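# Close the cabinet's bottom drawer with the robot arms

## Task

Slide the cabinet's lowest drawer in until it is at least 90 percent closed and no longer moving, then release it and withdraw the grippers. The drawer must stay shut by itself; it does not count if the robot is still what keeps it closed.

## Robot and tools

Robot: two six-joint arms, left_arm and right_arm, each with a two-finger parallel gripper and a wrist camera. All positions use one shared scene frame. Its origin is on the table top midway between the arms, +z is up, +x points out over the table, and left_arm sits on the +y side. The arm names do not correspond to the left or right of any image. Base of left_arm: (+0.016, +0.488, 0) m with quat_wxyz (+0.997, 0, 0, +0.073). Base of right_arm: (+0.026, -0.439, 0) m with quat_wxyz (+0.999, 0, 0, -0.034).

execute_actions takes "actions", a list that is empty or holds exactly one item, plus an optional boolean "pictures". An empty list sends nothing and returns the state with camera images. Images also come back whenever "pictures": true is passed. If a call is refused, nothing reaches the robot.

A motion item has the form {"rows": [...], "steps": n}. Use 1 to 15 rows and a "steps" value from 3 to 15; if "steps" is left out it defaults to 15. Each control step lasts 1/30 s and applies one row, and the final row repeats if there are fewer rows than steps. Every row is a single flat list of 14 numbers covering both arms, even when only one arm should move. The first 7 are for left_arm: waist, shoulder, elbow, forearm roll, wrist pitch, wrist roll, then gripper opening. The next 7 are the same fields for right_arm.

The six joint values are absolute target angles in radians, in the same convention as the Joint positions output. They are not offsets. To keep an arm still, send back its current angles. Stated joint ranges in radians: waist -6.283 to 6.283, shoulder -2.304 to 2.304, elbow -4.224 to 0.061, forearm roll -6.283 to 6.283, wrist pitch -2.164 to 2.164, wrist roll -6.283 to 6.283. The real stop can differ by up to 0.010 rad. A call is rejected if a target lies beyond a range end by more than 0.010 rad and is also further out than that joint's last reported angle. A target past the real stop is cut to the stop, and the result then reports "joint sent to its limit"; that line may refer to an earlier action.

The opening is an absolute value in [-1, 1]: +1 is fully open and -1 is closed.

A wait item is {"steps": n} with no rows, n up to 300. It sends no command and returns once n steps have passed since the previous result, and the time spent replying counts toward those steps.

Motion limits: each joint target changes by at most 3.14 rad/s, with about 0.16 s needed to reach that speed. All joints of an arm are slowed together, so from rest they arrive at the same moment. On every step the commanded target stays within 0.623 rad of the measured angle. If a step's targets would move the gripper more than 70 mm from its measured spot, all that arm's targets are pulled back proportionally. Large moves therefore take several calls or waits. Between calls the arms keep heading for the last row sent, until everything has nearly stopped or a step is HELD.

Each result is captured 3 steps before its action ends. Those last steps run while you reply, and the next action begins only after them.

Results contain a state line per arm with end_effector_position (m), end_effector_quat_wxyz, and linear and angular velocities (m/s, rad/s), all in the scene frame. The printed position can be off from the true one, more so when the arm is stretched far out. Joint positions and Joint velocities list the six joints (rad, rad/s) and then the finger-pad gap (m, m/s); the gap is 0.084 m when fully open. grip_measured is the measured opening on the same -1..1 scale as the command. "joint command not followed" means the clearance check changed or blocked some joint targets; the rest of the row still ran. HELD marks steps on which a row was not sent, in whole or in part. MOTOR HOT appears from 65 °C. At 80 °C an OVER-TEMPERATURE FAULT brakes that arm until it cools. A torque fault happens when contact torque reaches a joint's load limit (N m: waist 53.4, shoulder 53.4, elbow 44.5, forearm roll 24, wrist pitch 16.9, wrist roll 16.9). The arm then backs that joint off slightly, stays still for 10 s, and drops the rest of the call.

Gripper geometry: the fingers extend along the gripper's +z axis and close along its y axis. end_effector_position is the point between the closed pads, about 2 cm behind the fingertips. Closing pushes the tips roughly 10 mm further along +z. To grip something, command an opening well below grip_measured; the further below, the harder the squeeze, up to about 24 N per pad.

zoom_image takes "camera" (cam_high, cam_low, cam_left_wrist or cam_right_wrist) and "region" [x0, y0, x1, y1] in pixels from the image's top-left corner, at most 504 by 504. It returns a magnified crop of that camera's latest image. Every camera is 672x504. OpenCV-style intrinsics and world-to-camera transforms are supplied for each camera; the fixed cameras may be off by a couple of degrees and millimetres. cam_high looks down from roughly (1.23, 0.67, 1.22), and cam_low looks in from roughly (1.17, 0.05, 0.25). The wrist camera poses follow their arms' joint readings.

read_manual takes an optional "section" (only "licences") and returns licence text without moving anything.

finished_scene takes "scene" (an integer) and closes that scene permanently, reporting whether the goal was met; the next scene's task then follows. A reply that contains no tool call ends all remaining work.

Cautions: do not let the arms hit or press on each other. Do not knock or place anything off the table. Push the drawer smoothly instead of slamming or ramming it, and keep contact forces below the joint load limits. Brief outside tugs or pushes can occur. When finished, open the gripper and pull both arms away, so the drawer stays closed with nothing touching it before you call finished_scene.

Each tool is called after "Emit:" in YAML: its name, and indented under it one key for each argument.

## Session

Emit:
execute_actions:
  actions: []

Scene clock: 0.00 s of 3900.00 s.
left_arm: end_effector_position=(+0.0656, +0.9076, +0.2478) grip_measured=+1.00 end_effector_quat_wxyz=(-0.036, +0.476, +0.853, -0.211) end_effector_velocity=(+0.000, -0.000, -0.000) end_effector_angular_velocity=(-0.001, -0.000, -0.001) | right_arm: end_effector_position=(+0.4991, -0.5843, +0.2529) grip_measured=+1.00 end_effector_quat_wxyz=(-0.189, +0.692, +0.599, -0.356) end_effector_velocity=(+0.000, -0.000, +0.002) end_effector_angular_velocity=(+0.000, -0.002, +0.000)
Joint positions: left_arm=[ 1.201 -0.37  -0.995  0.216 -1.028 -0.925  0.084] | right_arm=[-0.093 -0.759 -1.46  -0.282 -1.495 -1.448  0.084]
Joint velocities: left_arm=[-0.    -0.     0.     0.     0.     0.001  0.   ] | right_arm=[-0.     0.003 -0.     0.    -0.001 -0.001  0.   ]
camera_calibration (this result's frames):
cam_left_wrist: T_world_to_cam=[[0.793469, 0.448262, -0.411666, -0.324167], [0.547562, -0.821061, 0.161351, 0.738187], [-0.265676, -0.35344, -0.896938, 0.693108], [0, 0, 0, 1]] pos_world=[0.037155, 0.99638, 0.369119]
cam_right_wrist: T_world_to_cam=[[0.705837, -0.18631, -0.683435, -0.257876], [-0.00279558, -0.965518, 0.26032, -0.564049], [-0.708369, -0.181833, -0.682019, 0.552084], [0, 0, 0, 1]] pos_world=[0.571521, -0.492257, 0.347124]

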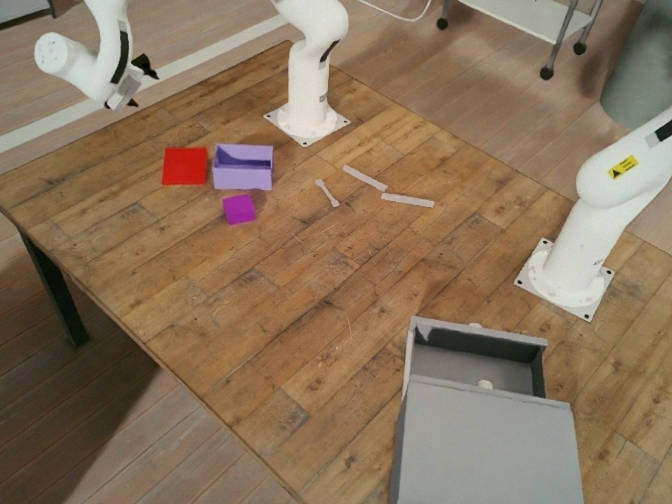

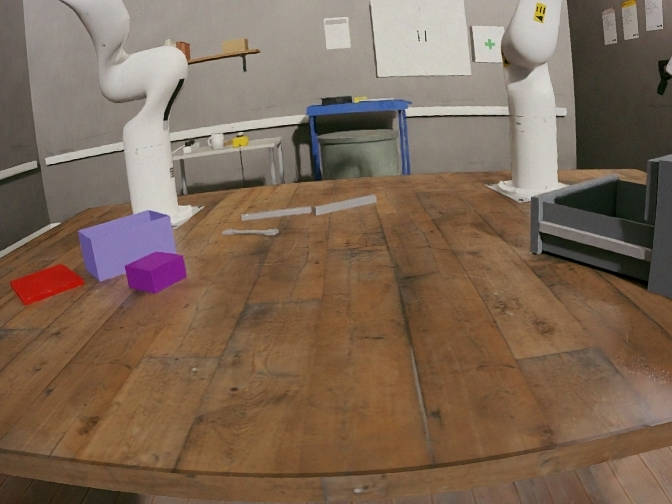

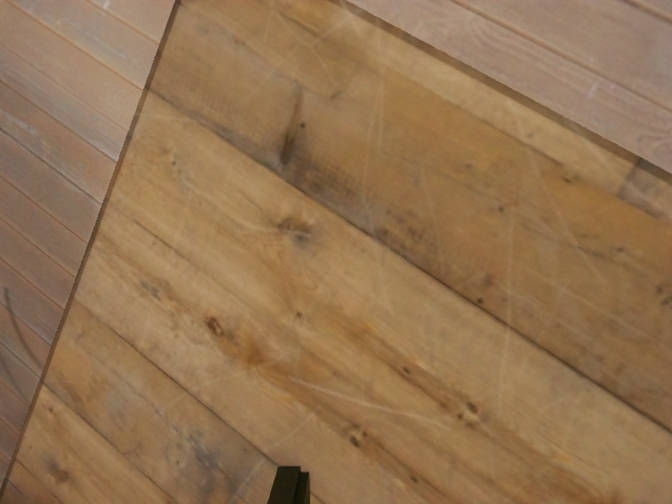

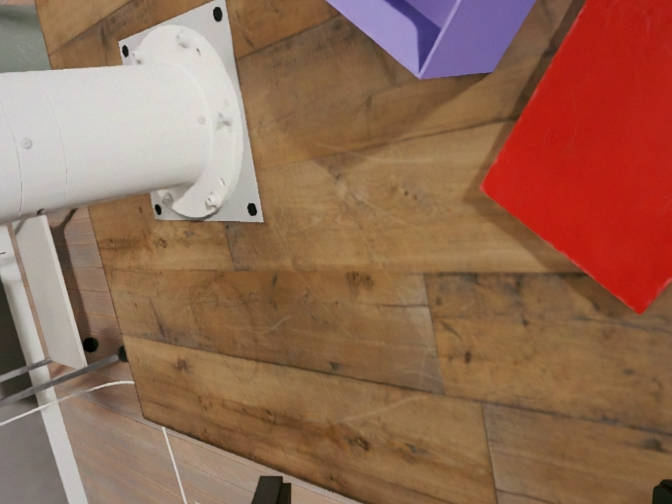

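Emit:
zoom_image:
  camera: "cam_high"
  region: [380, 300, 600, 504]

Emit:
zoom_image:
  camera: "cam_low"
  region: [500, 140, 672, 312]

Emit:
zoom_image:
  camera: "cam_high"
  region: [500, 220, 630, 340]

Emit:
zoom_image:
  camera: "cam_high"
  region: [250, 70, 370, 170]

Region (380, 300, 600, 504) of cam_high's 672x504 image, scaled by 2.291, with more detail than that image has; it fills the top 467 rows of this view, and the rest is white.

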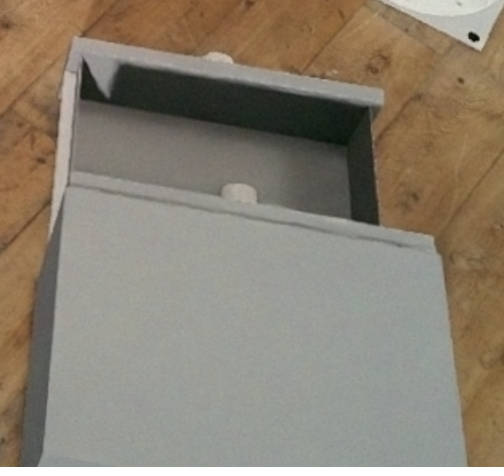

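Region (500, 140, 672, 312) of cam_low's 672x504 image, scaled by 2.930, with more detail than that image has.

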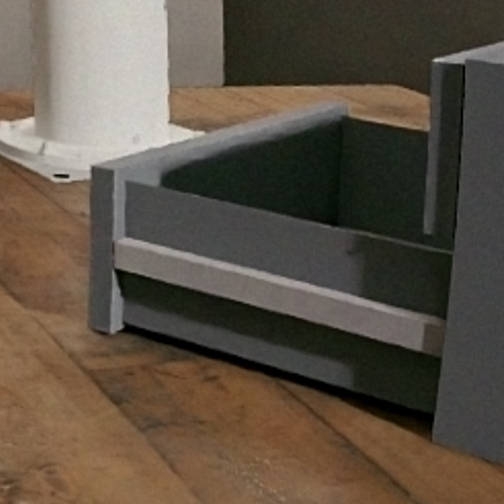

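Region (500, 220, 630, 340) of cam_high's 672x504 image, scaled by 3.877, with more detail than that image has; it fills the top 465 rows of this view, and the rest is white.

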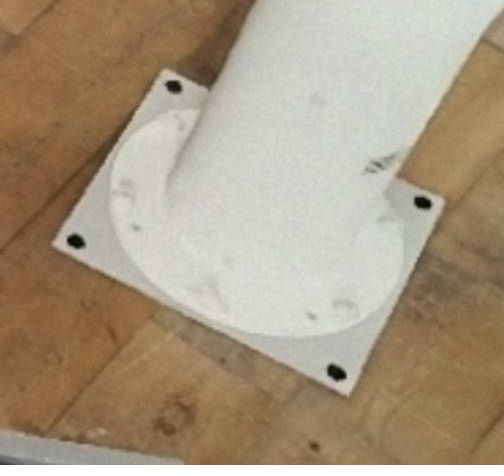

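Region (250, 70, 370, 170) of cam_high's 672x504 image, scaled by 4.200, with more detail than that image has.

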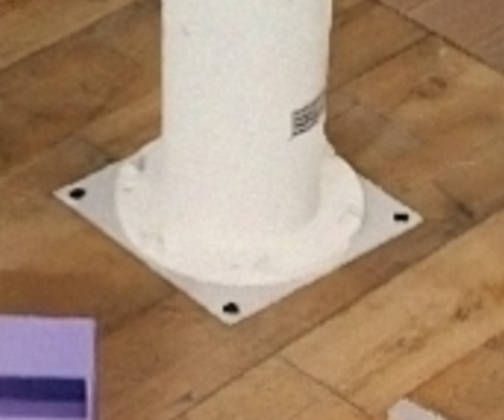

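Emit:
zoom_image:
  camera: "cam_high"
  region: [390, 305, 490, 405]

Emit:
zoom_image:
  camera: "cam_high"
  region: [490, 325, 590, 425]

Emit:
zoom_image:
  camera: "cam_low"
  region: [612, 145, 672, 305]

Emit:
zoom_image:
  camera: "cam_high"
  region: [370, 384, 490, 504]

Region (390, 305, 490, 405) of cam_high's 672x504 image, scaled by 5.040, with more detail than that image has.

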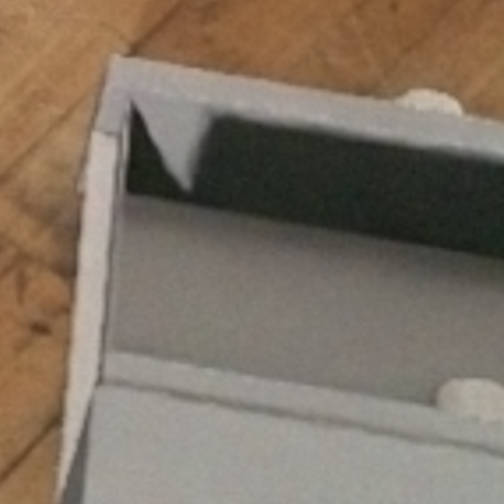

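Region (490, 325, 590, 425) of cam_high's 672x504 image, scaled by 5.040, with more detail than that image has.

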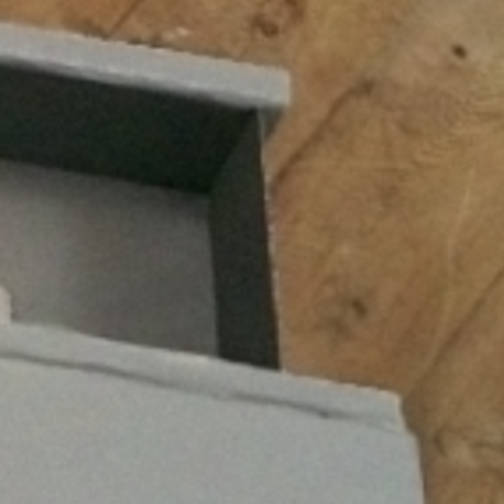

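Region (612, 145, 672, 305) of cam_low's 672x504 image, scaled by 3.150, with more detail than that image has; it fills the left 189 columns of this view, and the rest is white.

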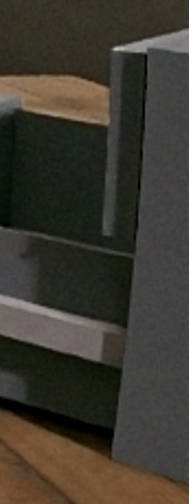

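Region (370, 384, 490, 504) of cam_high's 672x504 image, scaled by 4.200, with more detail than that image has.

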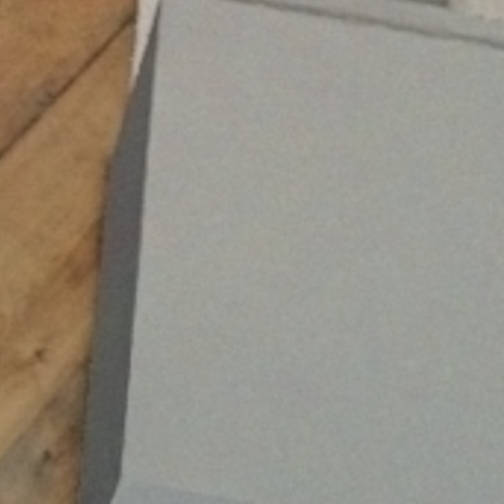

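Emit:
execute_actions:
  actions: []

Scene clock: 20.30 s of 3900.00 s.
left_arm: end_effector_position=(+0.0656, +0.9076, +0.2478) grip_measured=+1.00 end_effector_quat_wxyz=(-0.036, +0.476, +0.853, -0.211) end_effector_velocity=(+0.000, -0.000, -0.000) end_effector_angular_velocity=(-0.002, +0.000, -0.002) | right_arm: end_effector_position=(+0.4991, -0.5843, +0.2529) grip_measured=+1.00 end_effector_quat_wxyz=(-0.189, +0.692, +0.599, -0.356) end_effector_velocity=(+0.000, +0.000, -0.000) end_effector_angular_velocity=(+0.000, -0.000, +0.001)
Joint positions: left_arm=[ 1.201 -0.37  -0.995  0.216 -1.028 -0.925  0.084] | right_arm=[-0.093 -0.759 -1.46  -0.282 -1.495 -1.448  0.084]
Joint velocities: left_arm=[-0.001 -0.001 -0.     0.    -0.001  0.001  0.   ] | right_arm=[ 0.    -0.001 -0.    -0.     0.001 -0.001  0.   ]
Kept back: nothing.
Steps of this call (steps 1 to 90: nothing new was sent; then 17.30 s passed at rest). Readings (joint positions):
1: left_arm=[1.201 -0.370 -0.995 0.216 -1.028 -0.925] | right_arm=[-0.093 -0.759 -1.460 -0.282 -1.495 -1.448]
2: left_arm=[1.201 -0.370 -0.995 0.216 -1.028 -0.925] | right_arm=[-0.093 -0.759 -1.460 -0.282 -1.495 -1.448]
4: left_arm=[1.201 -0.370 -0.995 0.216 -1.028 -0.925] | right_arm=[-0.093 -0.759 -1.460 -0.282 -1.495 -1.448]
8: left_arm=[1.201 -0.370 -0.995 0.216 -1.028 -0.925] | right_arm=[-0.093 -0.759 -1.460 -0.282 -1.495 -1.448]
90: the state above
camera_calibration (this result's frames):
cam_left_wrist: T_world_to_cam=[[0.793468, 0.448266, -0.411664, -0.324171], [0.547564, -0.821061, 0.161348, 0.738188], [-0.265674, -0.353437, -0.896939, 0.693107], [0, 0, 0, 1]] pos_world=[0.0371545, 0.996381, 0.36912]
cam_right_wrist: T_world_to_cam=[[0.705836, -0.186313, -0.683435, -0.257878], [-0.00279951, -0.965518, 0.260321, -0.564048], [-0.70837, -0.181831, -0.682019, 0.552086], [0, 0, 0, 1]] pos_world=[0.571521, -0.492258, 0.347124]

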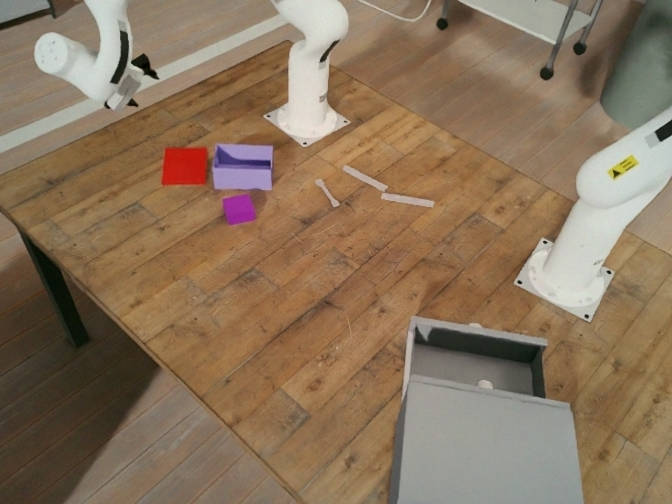

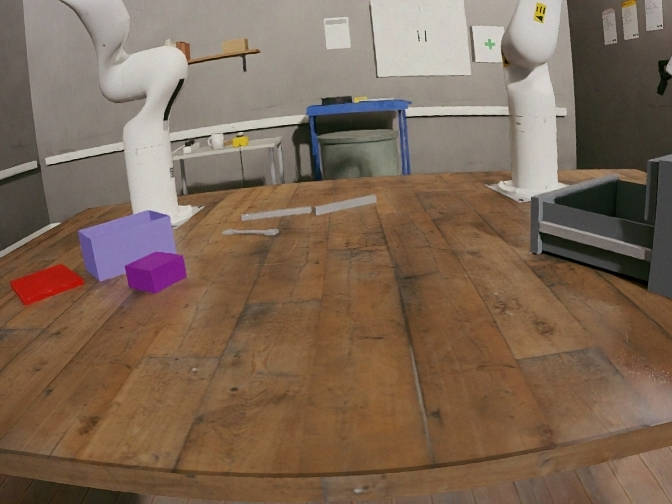

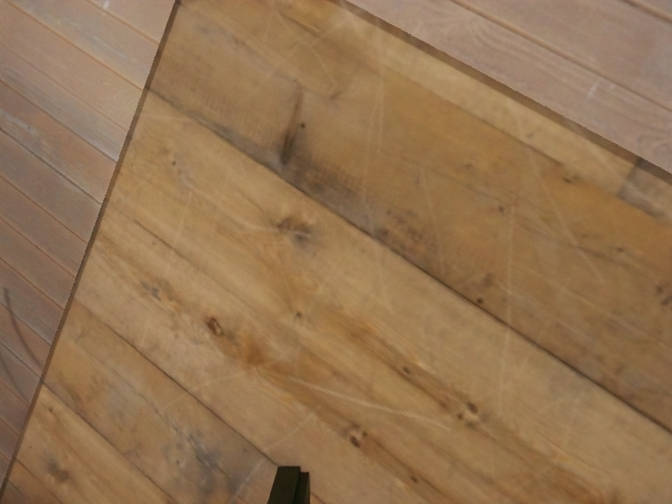

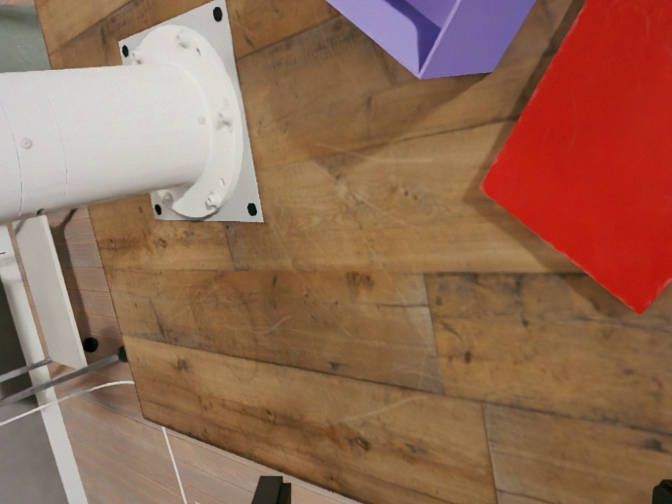

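Emit:
execute_actions:
  actions:
    - {"rows": [[1.1991,-0.3684,-0.9931,0.2148,-1.0274,-0.9236,1,-0.093,-0.759,-1.46,-0.282,-1.495,-1.448,1],[1.1936,-0.3637,-0.9876,0.2113,-1.0256,-0.9195,1,-0.093,-0.759,-1.46,-0.282,-1.495,-1.448,1],[1.1834,-0.3551,-0.9774,0.2049,-1.0223,-0.912,1,-0.093,-0.759,-1.46,-0.282,-1.495,-1.448,1],[1.1686,-0.3427,-0.9627,0.1955,-1.0174,-0.9012,1,-0.093,-0.759,-1.46,-0.282,-1.495,-1.448,1],[1.15,-0.3276,-0.9445,0.1838,-1.0112,-0.8878,1,-0.093,-0.759,-1.46,-0.282,-1.495,-1.448,1],[1.1297,-0.3113,-0.9249,0.1709,-1.0041,-0.8732,1,-0.093,-0.759,-1.46,-0.282,-1.495,-1.448,1],[1.1089,-0.2951,-0.9051,0.1578,-0.9968,-0.8584,1,-0.093,-0.759,-1.46,-0.282,-1.495,-1.448,1],[1.0878,-0.279,-0.8853,0.1445,-0.989,-0.8436,1,-0.093,-0.759,-1.46,-0.282,-1.495,-1.448,1],[1.0665,-0.2632,-0.8657,0.131,-0.981,-0.8288,1,-0.093,-0.759,-1.46,-0.282,-1.495,-1.448,1],[1.045,-0.2477,-0.8462,0.1174,-0.9727,-0.814,1,-0.093,-0.759,-1.46,-0.282,-1.495,-1.448,1],[1.0231,-0.2324,-0.8267,0.1036,-0.9641,-0.7991,1,-0.093,-0.759,-1.46,-0.282,-1.495,-1.448,1],[1.0011,-0.2174,-0.8074,0.0897,-0.9551,-0.7843,1,-0.093,-0.759,-1.46,-0.282,-1.495,-1.448,1],[0.9787,-0.2026,-0.7881,0.0755,-0.9458,-0.7694,1,-0.093,-0.759,-1.46,-0.282,-1.495,-1.448,1],[0.956,-0.1882,-0.769,0.0612,-0.9362,-0.7545,1,-0.093,-0.759,-1.46,-0.282,-1.495,-1.448,1],[0.9331,-0.174,-0.75,0.0467,-0.9261,-0.7396,1,-0.093,-0.759,-1.46,-0.282,-1.495,-1.448,1]], "steps": 15}

Emit:
execute_actions:
  actions:
    - {"rows": [[0.9097,-0.1601,-0.731,0.0319,-0.9156,-0.7246,1,-0.093,-0.759,-1.46,-0.282,-1.495,-1.448,1],[0.886,-0.1465,-0.7121,0.0169,-0.9048,-0.7096,1,-0.093,-0.759,-1.46,-0.282,-1.495,-1.448,1],[0.8619,-0.1332,-0.6933,0.0017,-0.8934,-0.6946,1,-0.093,-0.759,-1.46,-0.282,-1.495,-1.448,1],[0.8375,-0.1202,-0.6747,-0.0137,-0.8817,-0.6795,1,-0.093,-0.759,-1.46,-0.282,-1.495,-1.448,1],[0.8126,-0.1077,-0.6562,-0.0294,-0.8694,-0.6644,1,-0.093,-0.759,-1.46,-0.282,-1.495,-1.448,1],[0.7872,-0.0954,-0.6377,-0.0455,-0.8566,-0.6492,1,-0.093,-0.759,-1.46,-0.282,-1.495,-1.448,1],[0.7613,-0.0835,-0.6193,-0.0619,-0.8432,-0.6339,1,-0.093,-0.759,-1.46,-0.282,-1.495,-1.448,1],[0.7348,-0.072,-0.6009,-0.0786,-0.8292,-0.6185,1,-0.093,-0.759,-1.46,-0.282,-1.495,-1.448,1],[0.7078,-0.0609,-0.5827,-0.0957,-0.8145,-0.6031,1,-0.093,-0.759,-1.46,-0.282,-1.495,-1.448,1],[0.6801,-0.0503,-0.5647,-0.1131,-0.7992,-0.5876,1,-0.093,-0.759,-1.46,-0.282,-1.495,-1.448,1],[0.652,-0.0402,-0.5468,-0.1309,-0.7833,-0.572,1,-0.093,-0.759,-1.46,-0.282,-1.495,-1.448,1],[0.6231,-0.0307,-0.5291,-0.1492,-0.7665,-0.5564,1,-0.093,-0.759,-1.46,-0.282,-1.495,-1.448,1],[0.5934,-0.0217,-0.5114,-0.1679,-0.7489,-0.5406,1,-0.093,-0.759,-1.46,-0.282,-1.495,-1.448,1],[0.563,-0.0133,-0.494,-0.1871,-0.7304,-0.5248,1,-0.093,-0.759,-1.46,-0.282,-1.495,-1.448,1],[0.5317,-0.0055,-0.4768,-0.2069,-0.7109,-0.5088,1,-0.093,-0.759,-1.46,-0.282,-1.495,-1.448,1]], "steps": 15}

Emit:
execute_actions:
  actions:
    - {"rows": [[0.4995,0.0015,-0.4597,-0.2273,-0.6903,-0.4927,1,-0.093,-0.759,-1.46,-0.282,-1.495,-1.448,1],[0.4661,0.0077,-0.4428,-0.2484,-0.6686,-0.4764,1,-0.093,-0.759,-1.46,-0.282,-1.495,-1.448,1],[0.4317,0.0131,-0.4262,-0.2702,-0.6455,-0.46,1,-0.093,-0.759,-1.46,-0.282,-1.495,-1.448,1],[0.3959,0.0175,-0.4098,-0.2928,-0.6211,-0.4434,1,-0.093,-0.759,-1.46,-0.282,-1.495,-1.448,1],[0.3589,0.0208,-0.3938,-0.3162,-0.595,-0.4267,1,-0.093,-0.759,-1.46,-0.282,-1.495,-1.448,1],[0.3203,0.0228,-0.3781,-0.3405,-0.5673,-0.4099,1,-0.093,-0.759,-1.46,-0.282,-1.495,-1.448,1],[0.2803,0.0235,-0.363,-0.3658,-0.5378,-0.3929,1,-0.093,-0.759,-1.46,-0.282,-1.495,-1.448,1],[0.2386,0.0226,-0.3484,-0.3922,-0.5063,-0.3758,1,-0.093,-0.759,-1.46,-0.282,-1.495,-1.448,1],[0.1952,0.02,-0.3345,-0.4196,-0.4726,-0.3587,1,-0.093,-0.759,-1.46,-0.282,-1.495,-1.448,1],[0.15,0.0154,-0.3214,-0.4481,-0.4365,-0.3415,1,-0.093,-0.759,-1.46,-0.282,-1.495,-1.448,1],[0.103,0.0086,-0.3093,-0.4779,-0.398,-0.3244,1,-0.093,-0.759,-1.46,-0.282,-1.495,-1.448,1],[0.0541,-0.0007,-0.2984,-0.5088,-0.3569,-0.3075,1,-0.093,-0.759,-1.46,-0.282,-1.495,-1.448,1],[0.0033,-0.0127,-0.2888,-0.5409,-0.313,-0.2908,1,-0.093,-0.759,-1.46,-0.282,-1.495,-1.448,1],[-0.0492,-0.0276,-0.2808,-0.574,-0.2664,-0.2745,1,-0.093,-0.759,-1.46,-0.282,-1.495,-1.448,1],[-0.1029,-0.0455,-0.2746,-0.608,-0.2174,-0.2587,1,-0.093,-0.759,-1.46,-0.282,-1.495,-1.448,1]], "steps": 15}

Emit:
execute_actions:
  actions:
    - {"rows": [[-0.1575,-0.0665,-0.2703,-0.6425,-0.1661,-0.2438,1,-0.093,-0.759,-1.46,-0.282,-1.495,-1.448,1],[-0.2126,-0.0905,-0.2682,-0.6773,-0.113,-0.2298,1,-0.093,-0.759,-1.46,-0.282,-1.495,-1.448,1],[-0.2672,-0.1171,-0.2681,-0.7118,-0.059,-0.2169,1,-0.093,-0.759,-1.46,-0.282,-1.495,-1.448,1],[-0.3206,-0.1458,-0.2701,-0.7455,-0.0048,-0.2054,1,-0.093,-0.759,-1.46,-0.282,-1.495,-1.448,1],[-0.3719,-0.1758,-0.2739,-0.778,0.0485,-0.1952,1,-0.093,-0.759,-1.46,-0.282,-1.495,-1.448,1],[-0.4199,-0.2068,-0.2793,-0.8081,0.1008,-0.1865,1,-0.093,-0.759,-1.46,-0.282,-1.495,-1.448,1],[-0.4635,-0.2379,-0.2861,-0.8352,0.1516,-0.1792,1,-0.093,-0.759,-1.46,-0.282,-1.495,-1.448,1],[-0.5022,-0.2685,-0.2937,-0.8587,0.2004,-0.1731,1,-0.093,-0.759,-1.46,-0.282,-1.495,-1.448,1],[-0.5352,-0.2978,-0.3021,-0.8782,0.2467,-0.1683,1,-0.093,-0.759,-1.46,-0.282,-1.495,-1.448,1],[-0.5623,-0.3253,-0.3106,-0.8935,0.2899,-0.1645,1,-0.093,-0.759,-1.46,-0.282,-1.495,-1.448,1],[-0.5836,-0.3504,-0.3189,-0.9048,0.3296,-0.1615,1,-0.093,-0.759,-1.46,-0.282,-1.495,-1.448,1],[-0.5994,-0.3723,-0.3267,-0.9124,0.365,-0.1593,1,-0.093,-0.759,-1.46,-0.282,-1.495,-1.448,1],[-0.6097,-0.3906,-0.3334,-0.9167,0.3952,-0.1578,1,-0.093,-0.759,-1.46,-0.282,-1.495,-1.448,1],[-0.6151,-0.4049,-0.3391,-0.9176,0.4197,-0.1568,1,-0.093,-0.759,-1.46,-0.282,-1.495,-1.448,1],[-0.616,-0.4156,-0.3436,-0.916,0.4388,-0.1562,1,-0.093,-0.759,-1.46,-0.282,-1.495,-1.448,1]], "steps": 15}

Emit:
execute_actions:
  actions:
    - {"rows": [[-0.6135,-0.4234,-0.3472,-0.9122,0.4543,-0.156,1,-0.093,-0.759,-1.46,-0.282,-1.495,-1.448,1],[-0.6084,-0.4291,-0.3501,-0.9068,0.4666,-0.156,1,-0.093,-0.759,-1.46,-0.282,-1.495,-1.448,1],[-0.6034,-0.4348,-0.3531,-0.9015,0.479,-0.156,1,-0.093,-0.759,-1.46,-0.282,-1.495,-1.448,1],[-0.5983,-0.4407,-0.3561,-0.8962,0.4914,-0.156,1,-0.093,-0.759,-1.46,-0.282,-1.495,-1.448,1],[-0.5932,-0.4466,-0.3592,-0.891,0.5039,-0.156,1,-0.093,-0.759,-1.46,-0.282,-1.495,-1.448,1],[-0.588,-0.4526,-0.3624,-0.8858,0.5164,-0.156,1,-0.093,-0.759,-1.46,-0.282,-1.495,-1.448,1],[-0.5829,-0.4587,-0.3656,-0.8807,0.5289,-0.156,1,-0.093,-0.759,-1.46,-0.282,-1.495,-1.448,1],[-0.5778,-0.4649,-0.3689,-0.8757,0.5415,-0.156,1,-0.093,-0.759,-1.46,-0.282,-1.495,-1.448,1],[-0.5721,-0.4717,-0.3726,-0.8702,0.5553,-0.156,1,-0.093,-0.759,-1.46,-0.282,-1.495,-1.448,1],[-0.5658,-0.4795,-0.3769,-0.8641,0.5707,-0.156,1,-0.093,-0.759,-1.46,-0.282,-1.495,-1.448,1],[-0.5588,-0.4881,-0.3817,-0.8576,0.5877,-0.156,1,-0.093,-0.759,-1.46,-0.282,-1.495,-1.448,1],[-0.5511,-0.4977,-0.3871,-0.8505,0.6064,-0.156,1,-0.093,-0.759,-1.46,-0.282,-1.495,-1.448,1],[-0.5431,-0.5079,-0.3929,-0.8432,0.626,-0.156,1,-0.093,-0.759,-1.46,-0.282,-1.495,-1.448,1],[-0.5346,-0.5189,-0.3992,-0.8357,0.6466,-0.156,1,-0.093,-0.759,-1.46,-0.282,-1.495,-1.448,1],[-0.5261,-0.5299,-0.4057,-0.8283,0.6672,-0.156,1,-0.093,-0.759,-1.46,-0.282,-1.495,-1.448,1]], "steps": 15}

Emit:
execute_actions:
  actions:
    - {"rows": [[-0.5176,-0.5412,-0.4124,-0.8211,0.6879,-0.156,1,-0.093,-0.759,-1.46,-0.282,-1.495,-1.448,1],[-0.509,-0.5526,-0.4193,-0.814,0.7086,-0.156,1,-0.093,-0.759,-1.46,-0.282,-1.495,-1.448,1],[-0.5005,-0.5641,-0.4264,-0.807,0.7292,-0.156,1,-0.093,-0.759,-1.46,-0.282,-1.495,-1.448,1],[-0.4919,-0.5758,-0.4337,-0.8002,0.7499,-0.156,1,-0.093,-0.759,-1.46,-0.282,-1.495,-1.448,1],[-0.4833,-0.5876,-0.4413,-0.7935,0.7705,-0.156,1,-0.093,-0.759,-1.46,-0.282,-1.495,-1.448,1],[-0.4747,-0.5995,-0.449,-0.7869,0.7911,-0.156,1,-0.093,-0.759,-1.46,-0.282,-1.495,-1.448,1],[-0.466,-0.6115,-0.457,-0.7805,0.8116,-0.156,1,-0.093,-0.759,-1.46,-0.282,-1.495,-1.448,1],[-0.4574,-0.6237,-0.4652,-0.7741,0.8322,-0.156,1,-0.093,-0.759,-1.46,-0.282,-1.495,-1.448,1],[-0.4487,-0.6359,-0.4737,-0.7679,0.8526,-0.156,1,-0.093,-0.759,-1.46,-0.282,-1.495,-1.448,1],[-0.44,-0.6482,-0.4824,-0.7618,0.873,-0.156,1,-0.093,-0.759,-1.46,-0.282,-1.495,-1.448,1],[-0.4313,-0.6606,-0.4913,-0.7558,0.8933,-0.156,1,-0.093,-0.759,-1.46,-0.282,-1.495,-1.448,1],[-0.4227,-0.6731,-0.5005,-0.7498,0.9135,-0.156,1,-0.093,-0.759,-1.46,-0.282,-1.495,-1.448,1],[-0.414,-0.6856,-0.5099,-0.744,0.9336,-0.156,1,-0.093,-0.759,-1.46,-0.282,-1.495,-1.448,1],[-0.4054,-0.698,-0.5194,-0.7383,0.9533,-0.156,1,-0.093,-0.759,-1.46,-0.282,-1.495,-1.448,1],[-0.3973,-0.71,-0.5287,-0.733,0.972,-0.156,1,-0.093,-0.759,-1.46,-0.282,-1.495,-1.448,1]], "steps": 15}

Emit:
execute_actions:
  actions:
    - {"rows": [[-0.3895,-0.7214,-0.5378,-0.728,0.9897,-0.156,1,-0.093,-0.759,-1.46,-0.282,-1.495,-1.448,1],[-0.3823,-0.732,-0.5464,-0.7234,1.006,-0.156,1,-0.093,-0.759,-1.46,-0.282,-1.495,-1.448,1],[-0.3756,-0.7419,-0.5545,-0.7191,1.0211,-0.156,1,-0.093,-0.759,-1.46,-0.282,-1.495,-1.448,1],[-0.3695,-0.751,-0.5622,-0.7153,1.0348,-0.156,1,-0.093,-0.759,-1.46,-0.282,-1.495,-1.448,1],[-0.3639,-0.7593,-0.5693,-0.7117,1.0473,-0.156,1,-0.093,-0.759,-1.46,-0.282,-1.495,-1.448,1],[-0.3588,-0.7669,-0.5758,-0.7086,1.0585,-0.156,1,-0.093,-0.759,-1.46,-0.282,-1.495,-1.448,1],[-0.3543,-0.7736,-0.5817,-0.7058,1.0685,-0.156,1,-0.093,-0.759,-1.46,-0.282,-1.495,-1.448,1],[-0.3503,-0.7796,-0.5869,-0.7033,1.0773,-0.156,1,-0.093,-0.759,-1.46,-0.282,-1.495,-1.448,1],[-0.3469,-0.7848,-0.5916,-0.7011,1.0849,-0.156,1,-0.093,-0.759,-1.46,-0.282,-1.495,-1.448,1],[-0.3439,-0.7892,-0.5955,-0.6993,1.0913,-0.156,1,-0.093,-0.759,-1.46,-0.282,-1.495,-1.448,1],[-0.3415,-0.7928,-0.5987,-0.6979,1.0965,-0.156,1,-0.093,-0.759,-1.46,-0.282,-1.495,-1.448,1],[-0.3397,-0.7956,-0.6013,-0.6967,1.1006,-0.156,1,-0.093,-0.759,-1.46,-0.282,-1.495,-1.448,1],[-0.3385,-0.7974,-0.6029,-0.696,1.1032,-0.156,1,-0.093,-0.759,-1.46,-0.282,-1.495,-1.448,1],[-0.3378,-0.7984,-0.6038,-0.6956,1.1046,-0.156,1,-0.093,-0.759,-1.46,-0.282,-1.495,-1.448,1]], "steps": 15}

Emit:
execute_actions:
  actions:
    - {"rows": [[-0.3378,-0.7984,-0.6038,-0.6956,1.1046,-0.156,1,-0.093,-0.759,-1.46,-0.282,-1.495,-1.448,1],[-0.3391,-0.7966,-0.6025,-0.6966,1.1015,-0.156,1,-0.093,-0.759,-1.46,-0.282,-1.495,-1.448,1],[-0.343,-0.7912,-0.5988,-0.6996,1.0923,-0.156,1,-0.093,-0.759,-1.46,-0.282,-1.495,-1.448,1],[-0.3502,-0.7813,-0.5919,-0.705,1.0754,-0.156,1,-0.093,-0.759,-1.46,-0.282,-1.495,-1.448,1],[-0.3606,-0.7669,-0.5818,-0.713,1.051,-0.156,1,-0.093,-0.759,-1.46,-0.282,-1.495,-1.448,1],[-0.3743,-0.748,-0.5686,-0.7234,1.0187,-0.156,1,-0.093,-0.759,-1.46,-0.282,-1.495,-1.448,1],[-0.39,-0.7264,-0.5535,-0.7353,0.982,-0.156,1,-0.093,-0.759,-1.46,-0.282,-1.495,-1.448,1],[-0.4062,-0.7039,-0.5378,-0.7477,0.9437,-0.156,1,-0.093,-0.759,-1.46,-0.282,-1.495,-1.448,1],[-0.4226,-0.6813,-0.5221,-0.7601,0.9053,-0.156,1,-0.093,-0.759,-1.46,-0.282,-1.495,-1.448,1],[-0.4389,-0.6588,-0.5064,-0.7725,0.867,-0.156,1,-0.093,-0.759,-1.46,-0.282,-1.495,-1.448,1],[-0.4551,-0.6363,-0.4907,-0.7849,0.8287,-0.156,1,-0.093,-0.759,-1.46,-0.282,-1.495,-1.448,1],[-0.4715,-0.6138,-0.475,-0.7973,0.7904,-0.156,1,-0.093,-0.759,-1.46,-0.282,-1.495,-1.448,1],[-0.4877,-0.5913,-0.4593,-0.8097,0.7521,-0.156,1,-0.093,-0.759,-1.46,-0.282,-1.495,-1.448,1],[-0.504,-0.5688,-0.4436,-0.8221,0.7138,-0.156,1,-0.093,-0.759,-1.46,-0.282,-1.495,-1.448,1],[-0.5204,-0.5462,-0.4279,-0.8345,0.6754,-0.156,1,-0.093,-0.759,-1.46,-0.282,-1.495,-1.448,1]], "steps": 15}

Emit:
execute_actions:
  actions:
    - {"rows": [[-0.5366,-0.5237,-0.4122,-0.8469,0.6371,-0.156,1,-0.093,-0.759,-1.46,-0.282,-1.495,-1.448,1],[-0.5523,-0.5021,-0.3971,-0.8588,0.6004,-0.156,1,-0.093,-0.759,-1.46,-0.282,-1.495,-1.448,1],[-0.566,-0.4832,-0.3839,-0.8692,0.5681,-0.156,1,-0.093,-0.759,-1.46,-0.282,-1.495,-1.448,1],[-0.5764,-0.4688,-0.3738,-0.8772,0.5437,-0.156,1,-0.093,-0.759,-1.46,-0.282,-1.495,-1.448,1],[-0.5836,-0.4589,-0.3669,-0.8826,0.5268,-0.156,1,-0.093,-0.759,-1.46,-0.282,-1.495,-1.448,1],[-0.5875,-0.4535,-0.3632,-0.8856,0.5176,-0.156,1,-0.093,-0.759,-1.46,-0.282,-1.495,-1.448,1],[-0.5888,-0.4517,-0.3619,-0.8866,0.5145,-0.156,1,-0.093,-0.759,-1.46,-0.282,-1.495,-1.448,1]], "steps": 7}

Emit:
execute_actions:
  actions:
    - {"steps": 8}
  pictures: true

Emit:
zoom_image:
  camera: "cam_low"
  region: [592, 170, 672, 300]

Scene clock: 23.77 s of 3900.00 s.
left_arm: end_effector_position=(+0.1205, +0.8550, +0.2485) grip_measured=+1.00 end_effector_quat_wxyz=(-0.012, +0.547, +0.814, -0.194) end_effector_velocity=(+0.240, -0.261, -0.011) end_effector_angular_velocity=(-0.071, -0.399, -0.703) | right_arm: end_effector_position=(+0.4992, -0.5845, +0.2530) grip_measured=+1.00 end_effector_quat_wxyz=(-0.189, +0.692, +0.599, -0.356) end_effector_velocity=(-0.000, +0.000, +0.000) end_effector_angular_velocity=(-0.001, -0.000, -0.001)
Joint positions: left_arm=[ 1.075 -0.27  -0.874  0.136 -0.984 -0.835  0.084] | right_arm=[-0.093 -0.759 -1.46  -0.282 -1.495 -1.448  0.084]
Joint velocities: left_arm=[-0.613  0.45   0.561 -0.387  0.23   0.422  0.   ] | right_arm=[-0.     0.001  0.     0.    -0.     0.001 -0.   ]
Steps of this call (steps 1 to 90: nothing new was sent; then 0.07 s passed at rest; steps 91 to 102: the first 12 steps of this action). Readings (joint positions):
91: left_arm=[1.201 -0.370 -0.995 0.216 -1.028 -0.925] | right_arm=[-0.093 -0.759 -1.460 -0.282 -1.495 -1.448]
92: left_arm=[1.201 -0.370 -0.994 0.215 -1.027 -0.924] | right_arm=[-0.093 -0.759 -1.460 -0.282 -1.495 -1.448]
94: left_arm=[1.195 -0.365 -0.988 0.212 -1.026 -0.920] | right_arm=[-0.093 -0.759 -1.460 -0.282 -1.495 -1.448]
98: left_arm=[1.150 -0.328 -0.945 0.184 -1.011 -0.888] | right_arm=[-0.093 -0.759 -1.460 -0.282 -1.495 -1.448]
102: the state above

Scene clock: 24.27 s of 3900.00 s.
left_arm: end_effector_position=(+0.2211, +0.7073, +0.2264) grip_measured=+1.00 end_effector_quat_wxyz=(+0.045, +0.706, +0.692, -0.143) end_effector_velocity=(+0.155, -0.317, -0.075) end_effector_angular_velocity=(-0.037, -0.431, -0.777) | right_arm: end_effector_position=(+0.4992, -0.5845, +0.2530) grip_measured=+1.00 end_effector_quat_wxyz=(-0.189, +0.692, +0.599, -0.356) end_effector_velocity=(-0.000, -0.000, +0.000) end_effector_angular_velocity=(-0.001, +0.001, -0.000)
Joint positions: left_arm=[ 0.724 -0.069 -0.595 -0.085 -0.822 -0.613  0.084] | right_arm=[-0.093 -0.759 -1.46  -0.282 -1.495 -1.448  0.084]
Joint velocities: left_arm=[-0.799  0.328  0.537 -0.505  0.431  0.454  0.   ] | right_arm=[-0.     0.     0.    -0.    -0.001  0.    -0.   ]
Steps of this call (steps 1 to 3: the last 3 steps of your previous action; steps 4 to 15: the first 12 steps of this action). Readings (joint positions):
4: left_arm=[0.990 -0.211 -0.799 0.082 -0.950 -0.777] | right_arm=[-0.093 -0.759 -1.460 -0.282 -1.495 -1.448]
5: left_arm=[0.967 -0.197 -0.780 0.068 -0.941 -0.763] | right_arm=[-0.093 -0.759 -1.460 -0.282 -1.495 -1.448]
7: left_arm=[0.922 -0.169 -0.742 0.040 -0.921 -0.733] | right_arm=[-0.093 -0.759 -1.460 -0.282 -1.495 -1.448]
11: left_arm=[0.827 -0.116 -0.668 -0.021 -0.875 -0.674] | right_arm=[-0.093 -0.759 -1.460 -0.282 -1.495 -1.448]
15: the state above

Scene clock: 24.77 s of 3900.00 s.
left_arm: end_effector_position=(+0.2772, +0.5432, +0.1714) grip_measured=+1.00 end_effector_quat_wxyz=(+0.083, +0.844, +0.526, -0.064) end_effector_velocity=(+0.075, -0.327, -0.148) end_effector_angular_velocity=(+0.204, -0.471, -0.855) | right_arm: end_effector_position=(+0.4992, -0.5845, +0.2530) grip_measured=+1.00 end_effector_quat_wxyz=(-0.189, +0.692, +0.599, -0.356) end_effector_velocity=(-0.000, -0.000, -0.001) end_effector_angular_velocity=(-0.001, +0.000, -0.001)
Joint positions: left_arm=[ 0.232  0.019 -0.35  -0.396 -0.499 -0.375  0.084] | right_arm=[-0.093 -0.759 -1.46  -0.282 -1.495 -1.448  0.084]
Joint velocities: left_arm=[-1.242 -0.06   0.401 -0.786  0.959  0.49   0.   ] | right_arm=[-0.    -0.001 -0.    -0.     0.     0.001 -0.   ]
Steps of this call (steps 1 to 3: the last 3 steps of your previous action; steps 4 to 15: the first 12 steps of this action). Readings (joint positions):
4: left_arm=[0.612 -0.030 -0.524 -0.156 -0.759 -0.552] | right_arm=[-0.093 -0.759 -1.460 -0.282 -1.495 -1.448]
5: left_arm=[0.583 -0.021 -0.507 -0.175 -0.741 -0.536] | right_arm=[-0.093 -0.759 -1.460 -0.282 -1.495 -1.448]
7: left_arm=[0.521 -0.006 -0.473 -0.214 -0.703 -0.505] | right_arm=[-0.093 -0.759 -1.460 -0.282 -1.495 -1.448]
11: left_arm=[0.387 0.015 -0.408 -0.299 -0.613 -0.441] | right_arm=[-0.093 -0.759 -1.460 -0.282 -1.495 -1.448]
15: the state above

Scene clock: 25.27 s of 3900.00 s.
left_arm: end_effector_position=(+0.3135, +0.4206, +0.0806) grip_measured=+1.00 end_effector_quat_wxyz=(-0.005, +0.936, +0.337, +0.104) end_effector_velocity=(+0.115, -0.094, -0.149) end_effector_angular_velocity=(+0.925, -0.609, -0.579) | right_arm: end_effector_position=(+0.4992, -0.5845, +0.2530) grip_measured=+1.00 end_effector_quat_wxyz=(-0.189, +0.692, +0.599, -0.356) end_effector_velocity=(+0.000, +0.000, +0.001) end_effector_angular_velocity=(-0.000, -0.003, -0.002)
Joint positions: left_arm=[-0.48  -0.263 -0.296 -0.844  0.185 -0.179  0.084] | right_arm=[-0.093 -0.759 -1.46  -0.282 -1.495 -1.448  0.084]
Joint velocities: left_arm=[-1.078 -0.873 -0.222 -0.642  1.428  0.182 -0.   ] | right_arm=[-0.     0.002 -0.     0.001  0.     0.001 -0.   ]
Steps of this call (steps 1 to 3: the last 3 steps of your previous action; steps 4 to 15: the first 12 steps of this action). Readings (joint positions):
4: left_arm=[0.053 -0.007 -0.303 -0.509 -0.353 -0.310] | right_arm=[-0.093 -0.759 -1.460 -0.282 -1.495 -1.448]
5: left_arm=[0.005 -0.019 -0.294 -0.540 -0.311 -0.294] | right_arm=[-0.093 -0.759 -1.460 -0.282 -1.495 -1.448]
7: left_arm=[-0.096 -0.051 -0.281 -0.604 -0.219 -0.264] | right_arm=[-0.093 -0.759 -1.460 -0.282 -1.495 -1.448]
11: left_arm=[-0.304 -0.146 -0.275 -0.735 -0.017 -0.212] | right_arm=[-0.093 -0.759 -1.460 -0.282 -1.495 -1.448]
15: the state above

Scene clock: 25.77 s of 3900.00 s.
left_arm: end_effector_position=(+0.3711, +0.4344, +0.0576) grip_measured=+1.00 end_effector_quat_wxyz=(-0.070, +0.929, +0.277, +0.233) end_effector_velocity=(+0.116, +0.076, -0.008) end_effector_angular_velocity=(+0.220, -0.302, -0.026) | right_arm: end_effector_position=(+0.4992, -0.5845, +0.2530) grip_measured=+1.00 end_effector_quat_wxyz=(-0.189, +0.692, +0.599, -0.356) end_effector_velocity=(+0.000, +0.001, -0.001) end_effector_angular_velocity=(+0.001, +0.002, +0.001)
Joint positions: left_arm=[-0.572 -0.47  -0.371 -0.871  0.55  -0.156  0.084] | right_arm=[-0.093 -0.759 -1.46  -0.282 -1.495 -1.448  0.084]
Joint velocities: left_arm=[ 0.172 -0.224 -0.12   0.165  0.448 -0.     0.   ] | right_arm=[ 0.001 -0.002  0.     0.     0.001 -0.     0.   ]
Steps of this call (steps 1 to 3: the last 3 steps of your previous action; steps 4 to 15: the first 12 steps of this action). Readings (joint positions):
4: left_arm=[-0.582 -0.365 -0.326 -0.900 0.352 -0.162] | right_arm=[-0.093 -0.759 -1.460 -0.282 -1.495 -1.448]
5: left_arm=[-0.593 -0.384 -0.332 -0.905 0.384 -0.160] | right_arm=[-0.093 -0.759 -1.460 -0.282 -1.495 -1.448]
7: left_arm=[-0.601 -0.410 -0.343 -0.906 0.432 -0.158] | right_arm=[-0.093 -0.759 -1.460 -0.282 -1.495 -1.448]
11: left_arm=[-0.591 -0.442 -0.358 -0.891 0.496 -0.156] | right_arm=[-0.093 -0.759 -1.460 -0.282 -1.495 -1.448]
15: the state above

Scene clock: 26.27 s of 3900.00 s.
left_arm: end_effector_position=(+0.4485, +0.4846, +0.0532) grip_measured=+1.00 end_effector_quat_wxyz=(-0.105, +0.895, +0.263, +0.343) end_effector_velocity=(+0.164, +0.108, -0.009) end_effector_angular_velocity=(+0.275, -0.430, +0.007) | right_arm: end_effector_position=(+0.4992, -0.5845, +0.2530) grip_measured=+1.00 end_effector_quat_wxyz=(-0.189, +0.692, +0.599, -0.356) end_effector_velocity=(+0.000, -0.000, +0.000) end_effector_angular_velocity=(-0.000, -0.000, -0.000)
Joint positions: left_arm=[-0.453 -0.63  -0.47  -0.771  0.842 -0.156  0.084] | right_arm=[-0.093 -0.759 -1.46  -0.282 -1.495 -1.448  0.084]
Joint velocities: left_arm=[ 0.26  -0.365 -0.254  0.187  0.611  0.001  0.   ] | right_arm=[-0. -0. -0. -0. -0.  0. -0.]
Steps of this call (steps 1 to 3: the last 3 steps of your previous action; steps 4 to 15: the first 12 steps of this action). Readings (joint positions):
4: left_arm=[-0.545 -0.505 -0.391 -0.846 0.618 -0.156] | right_arm=[-0.093 -0.759 -1.460 -0.282 -1.495 -1.448]
5: left_arm=[-0.538 -0.515 -0.397 -0.839 0.638 -0.156] | right_arm=[-0.093 -0.759 -1.460 -0.282 -1.495 -1.448]
7: left_arm=[-0.521 -0.536 -0.409 -0.825 0.678 -0.156] | right_arm=[-0.093 -0.759 -1.460 -0.282 -1.495 -1.448]
11: left_arm=[-0.488 -0.582 -0.438 -0.797 0.760 -0.156] | right_arm=[-0.093 -0.759 -1.460 -0.282 -1.495 -1.448]
15: the state above

Scene clock: 26.77 s of 3900.00 s.
left_arm: end_effector_position=(+0.5143, +0.5279, +0.0495) grip_measured=+1.00 end_effector_quat_wxyz=(-0.129, +0.854, +0.257, +0.433) end_effector_velocity=(+0.064, +0.043, -0.004) end_effector_angular_velocity=(+0.096, -0.173, +0.012) | right_arm: end_effector_position=(+0.4992, -0.5845, +0.2530) grip_measured=+1.00 end_effector_quat_wxyz=(-0.189, +0.692, +0.599, -0.356) end_effector_velocity=(+0.000, +0.000, +0.000) end_effector_angular_velocity=(-0.000, -0.000, +0.000)
Joint positions: left_arm=[-0.349 -0.781 -0.589 -0.703  1.08  -0.156  0.084] | right_arm=[-0.093 -0.759 -1.46  -0.282 -1.495 -1.448  0.084]
Joint velocities: left_arm=[ 0.102 -0.153 -0.133  0.063  0.223  0.     0.   ] | right_arm=[ 0.    -0.001 -0.001  0.    -0.     0.    -0.   ]
Steps of this call (steps 1 to 3: the last 3 steps of your previous action; steps 4 to 15: the first 12 steps of this action). Readings (joint positions):
4: left_arm=[-0.419 -0.679 -0.506 -0.747 0.923 -0.156] | right_arm=[-0.093 -0.759 -1.460 -0.282 -1.495 -1.448]
5: left_arm=[-0.410 -0.691 -0.515 -0.742 0.943 -0.156] | right_arm=[-0.093 -0.759 -1.460 -0.282 -1.495 -1.448]
7: left_arm=[-0.394 -0.715 -0.533 -0.731 0.979 -0.156] | right_arm=[-0.093 -0.759 -1.460 -0.282 -1.495 -1.448]
11: left_arm=[-0.367 -0.754 -0.566 -0.714 1.040 -0.156] | right_arm=[-0.093 -0.759 -1.460 -0.282 -1.495 -1.448]
15: the state above

Scene clock: 27.27 s of 3900.00 s.
left_arm: end_effector_position=(+0.4821, +0.5002, +0.0513) grip_measured=+1.00 end_effector_quat_wxyz=(-0.114, +0.878, +0.266, +0.380) end_effector_velocity=(-0.253, -0.191, +0.015) end_effector_angular_velocity=(-0.466, +0.709, +0.002) | right_arm: end_effector_position=(+0.4992, -0.5845, +0.2530) grip_measured=+1.00 end_effector_quat_wxyz=(-0.189, +0.692, +0.599, -0.356) end_effector_velocity=(-0.000, -0.000, -0.001) end_effector_angular_velocity=(-0.000, +0.002, -0.001)
Joint positions: left_arm=[-0.412 -0.696 -0.532 -0.752  0.93  -0.156  0.084] | right_arm=[-0.093 -0.759 -1.46  -0.282 -1.495 -1.448  0.084]
Joint velocities: left_arm=[-0.44   0.607  0.422 -0.333 -1.023  0.001  0.   ] | right_arm=[-0.001 -0.002  0.    -0.    -0.     0.001 -0.   ]
Steps of this call (steps 1 to 3: the last 3 steps of your previous action; steps 4 to 15: the first 12 steps of this action). Readings (joint positions):
4: left_arm=[-0.340 -0.795 -0.601 -0.697 1.099 -0.156] | right_arm=[-0.093 -0.759 -1.460 -0.282 -1.495 -1.448]
5: left_arm=[-0.340 -0.796 -0.602 -0.697 1.101 -0.156] | right_arm=[-0.093 -0.759 -1.460 -0.282 -1.495 -1.448]
7: left_arm=[-0.340 -0.795 -0.601 -0.697 1.099 -0.156] | right_arm=[-0.093 -0.759 -1.460 -0.282 -1.495 -1.448]
11: left_arm=[-0.361 -0.765 -0.581 -0.714 1.048 -0.156] | right_arm=[-0.093 -0.759 -1.460 -0.282 -1.495 -1.448]
15: the state above

Scene clock: 27.50 s of 3900.00 s.
left_arm: end_effector_position=(+0.4113, +0.4539, +0.0551) grip_measured=+1.00 end_effector_quat_wxyz=(-0.085, +0.915, +0.276, +0.283) end_effector_velocity=(-0.329, -0.189, +0.021) end_effector_angular_velocity=(-0.513, +0.783, -0.020) | right_arm: end_effector_position=(+0.4992, -0.5845, +0.2530) grip_measured=+1.00 end_effector_quat_wxyz=(-0.189, +0.692, +0.599, -0.356) end_effector_velocity=(+0.000, +0.000, +0.000) end_effector_angular_velocity=(+0.001, -0.000, +0.002)
Joint positions: left_arm=[-0.522 -0.544 -0.427 -0.836  0.673 -0.156  0.084] | right_arm=[-0.093 -0.759 -1.46  -0.282 -1.495 -1.448  0.084]
Joint velocities: left_arm=[-0.467  0.646  0.451 -0.356 -1.095  0.001  0.   ] | right_arm=[ 0.001  0.001  0.    -0.    -0.    -0.002  0.   ]
Steps of this call (steps 1 to 3: the last 3 steps of your previous action; steps 4 to 7: the first 4 steps of this action). Readings (joint positions):
4: left_arm=[-0.474 -0.610 -0.473 -0.799 0.785 -0.156] | right_arm=[-0.093 -0.759 -1.460 -0.282 -1.495 -1.448]
5: left_arm=[-0.490 -0.588 -0.457 -0.811 0.748 -0.156] | right_arm=[-0.093 -0.759 -1.460 -0.282 -1.495 -1.448]
7: the state above

Scene clock: 27.77 s of 3900.00 s.
left_arm: end_effector_position=(+0.3641, +0.4289, +0.0581) grip_measured=+1.00 end_effector_quat_wxyz=(-0.067, +0.932, +0.279, +0.223) end_effector_velocity=(-0.029, -0.014, +0.000) end_effector_angular_velocity=(-0.042, +0.069, -0.002) | right_arm: end_effector_position=(+0.4992, -0.5845, +0.2530) grip_measured=+1.00 end_effector_quat_wxyz=(-0.189, +0.692, +0.599, -0.356) end_effector_velocity=(+0.000, -0.000, +0.000) end_effector_angular_velocity=(-0.000, -0.001, -0.001)
Joint positions: left_arm=[-0.586 -0.456 -0.365 -0.884  0.522 -0.156  0.084] | right_arm=[-0.093 -0.759 -1.46  -0.282 -1.495 -1.448  0.084]
Joint velocities: left_arm=[-0.035  0.046  0.033 -0.027 -0.091 -0.    -0.   ] | right_arm=[-0.     0.001  0.     0.     0.001  0.001 -0.   ]
Kept back: nothing.
Steps of this call (steps 1 to 3: the last 3 steps of your previous action; steps 4 to 8: the robot went on to your last target). Readings (joint positions):
1: left_arm=[-0.537 -0.523 -0.412 -0.847 0.637 -0.156] | right_arm=[-0.093 -0.759 -1.460 -0.282 -1.495 -1.448]
2: left_arm=[-0.551 -0.504 -0.398 -0.858 0.605 -0.156] | right_arm=[-0.093 -0.759 -1.460 -0.282 -1.495 -1.448]
4: left_arm=[-0.572 -0.475 -0.378 -0.874 0.555 -0.156] | right_arm=[-0.093 -0.759 -1.460 -0.282 -1.495 -1.448]
8: the state above
camera_calibration (this result's frames):
cam_left_wrist: T_world_to_cam=[[0.555456, -0.831314, -0.0196369, 0.188119], [-0.754546, -0.493956, -0.43205, 0.580564], [0.349469, 0.254801, -0.901636, -0.0514686], [0, 0, 0, 1]] pos_world=[0.351558, 0.456274, 0.208121]
cam_right_wrist: T_world_to_cam=[[0.706252, -0.186451, -0.682968, -0.25836], [-0.00301451, -0.96548, 0.26046, -0.5641], [-0.707954, -0.181891, -0.682434, 0.552111], [0, 0, 0, 1]] pos_world=[0.571636, -0.492375, 0.347253]

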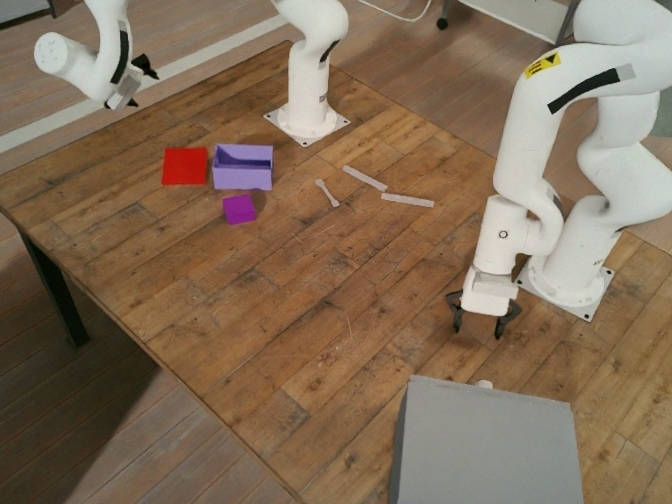

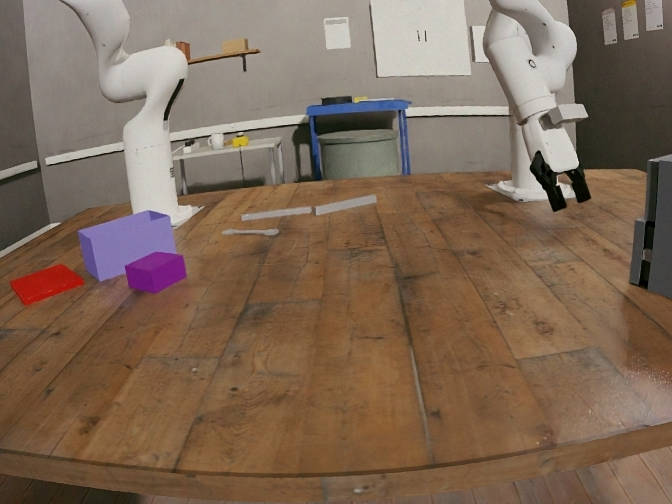

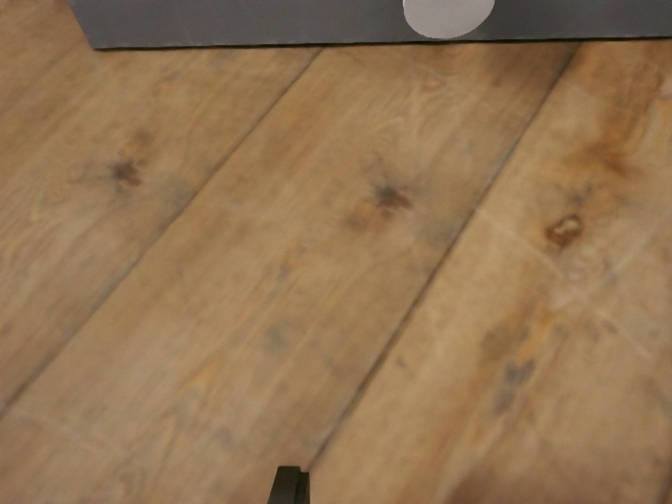

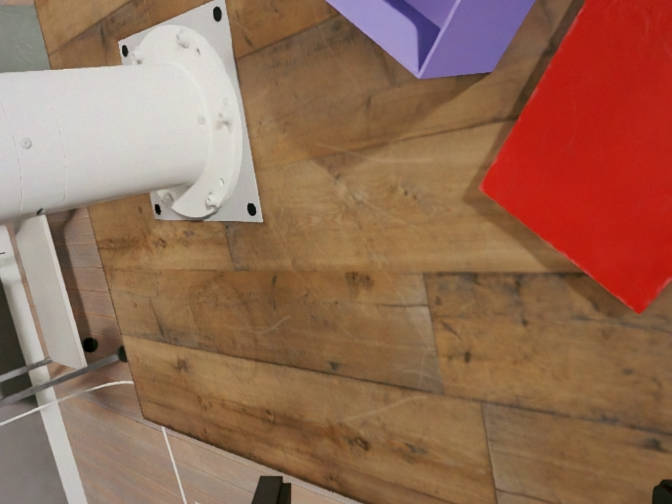

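Region (592, 170, 672, 300) of cam_low's 672x504 image, scaled by 3.877, with more detail than that image has; it fills the left 310 columns of this view, and the rest is white.

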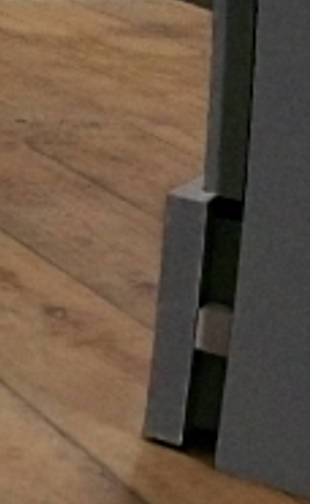

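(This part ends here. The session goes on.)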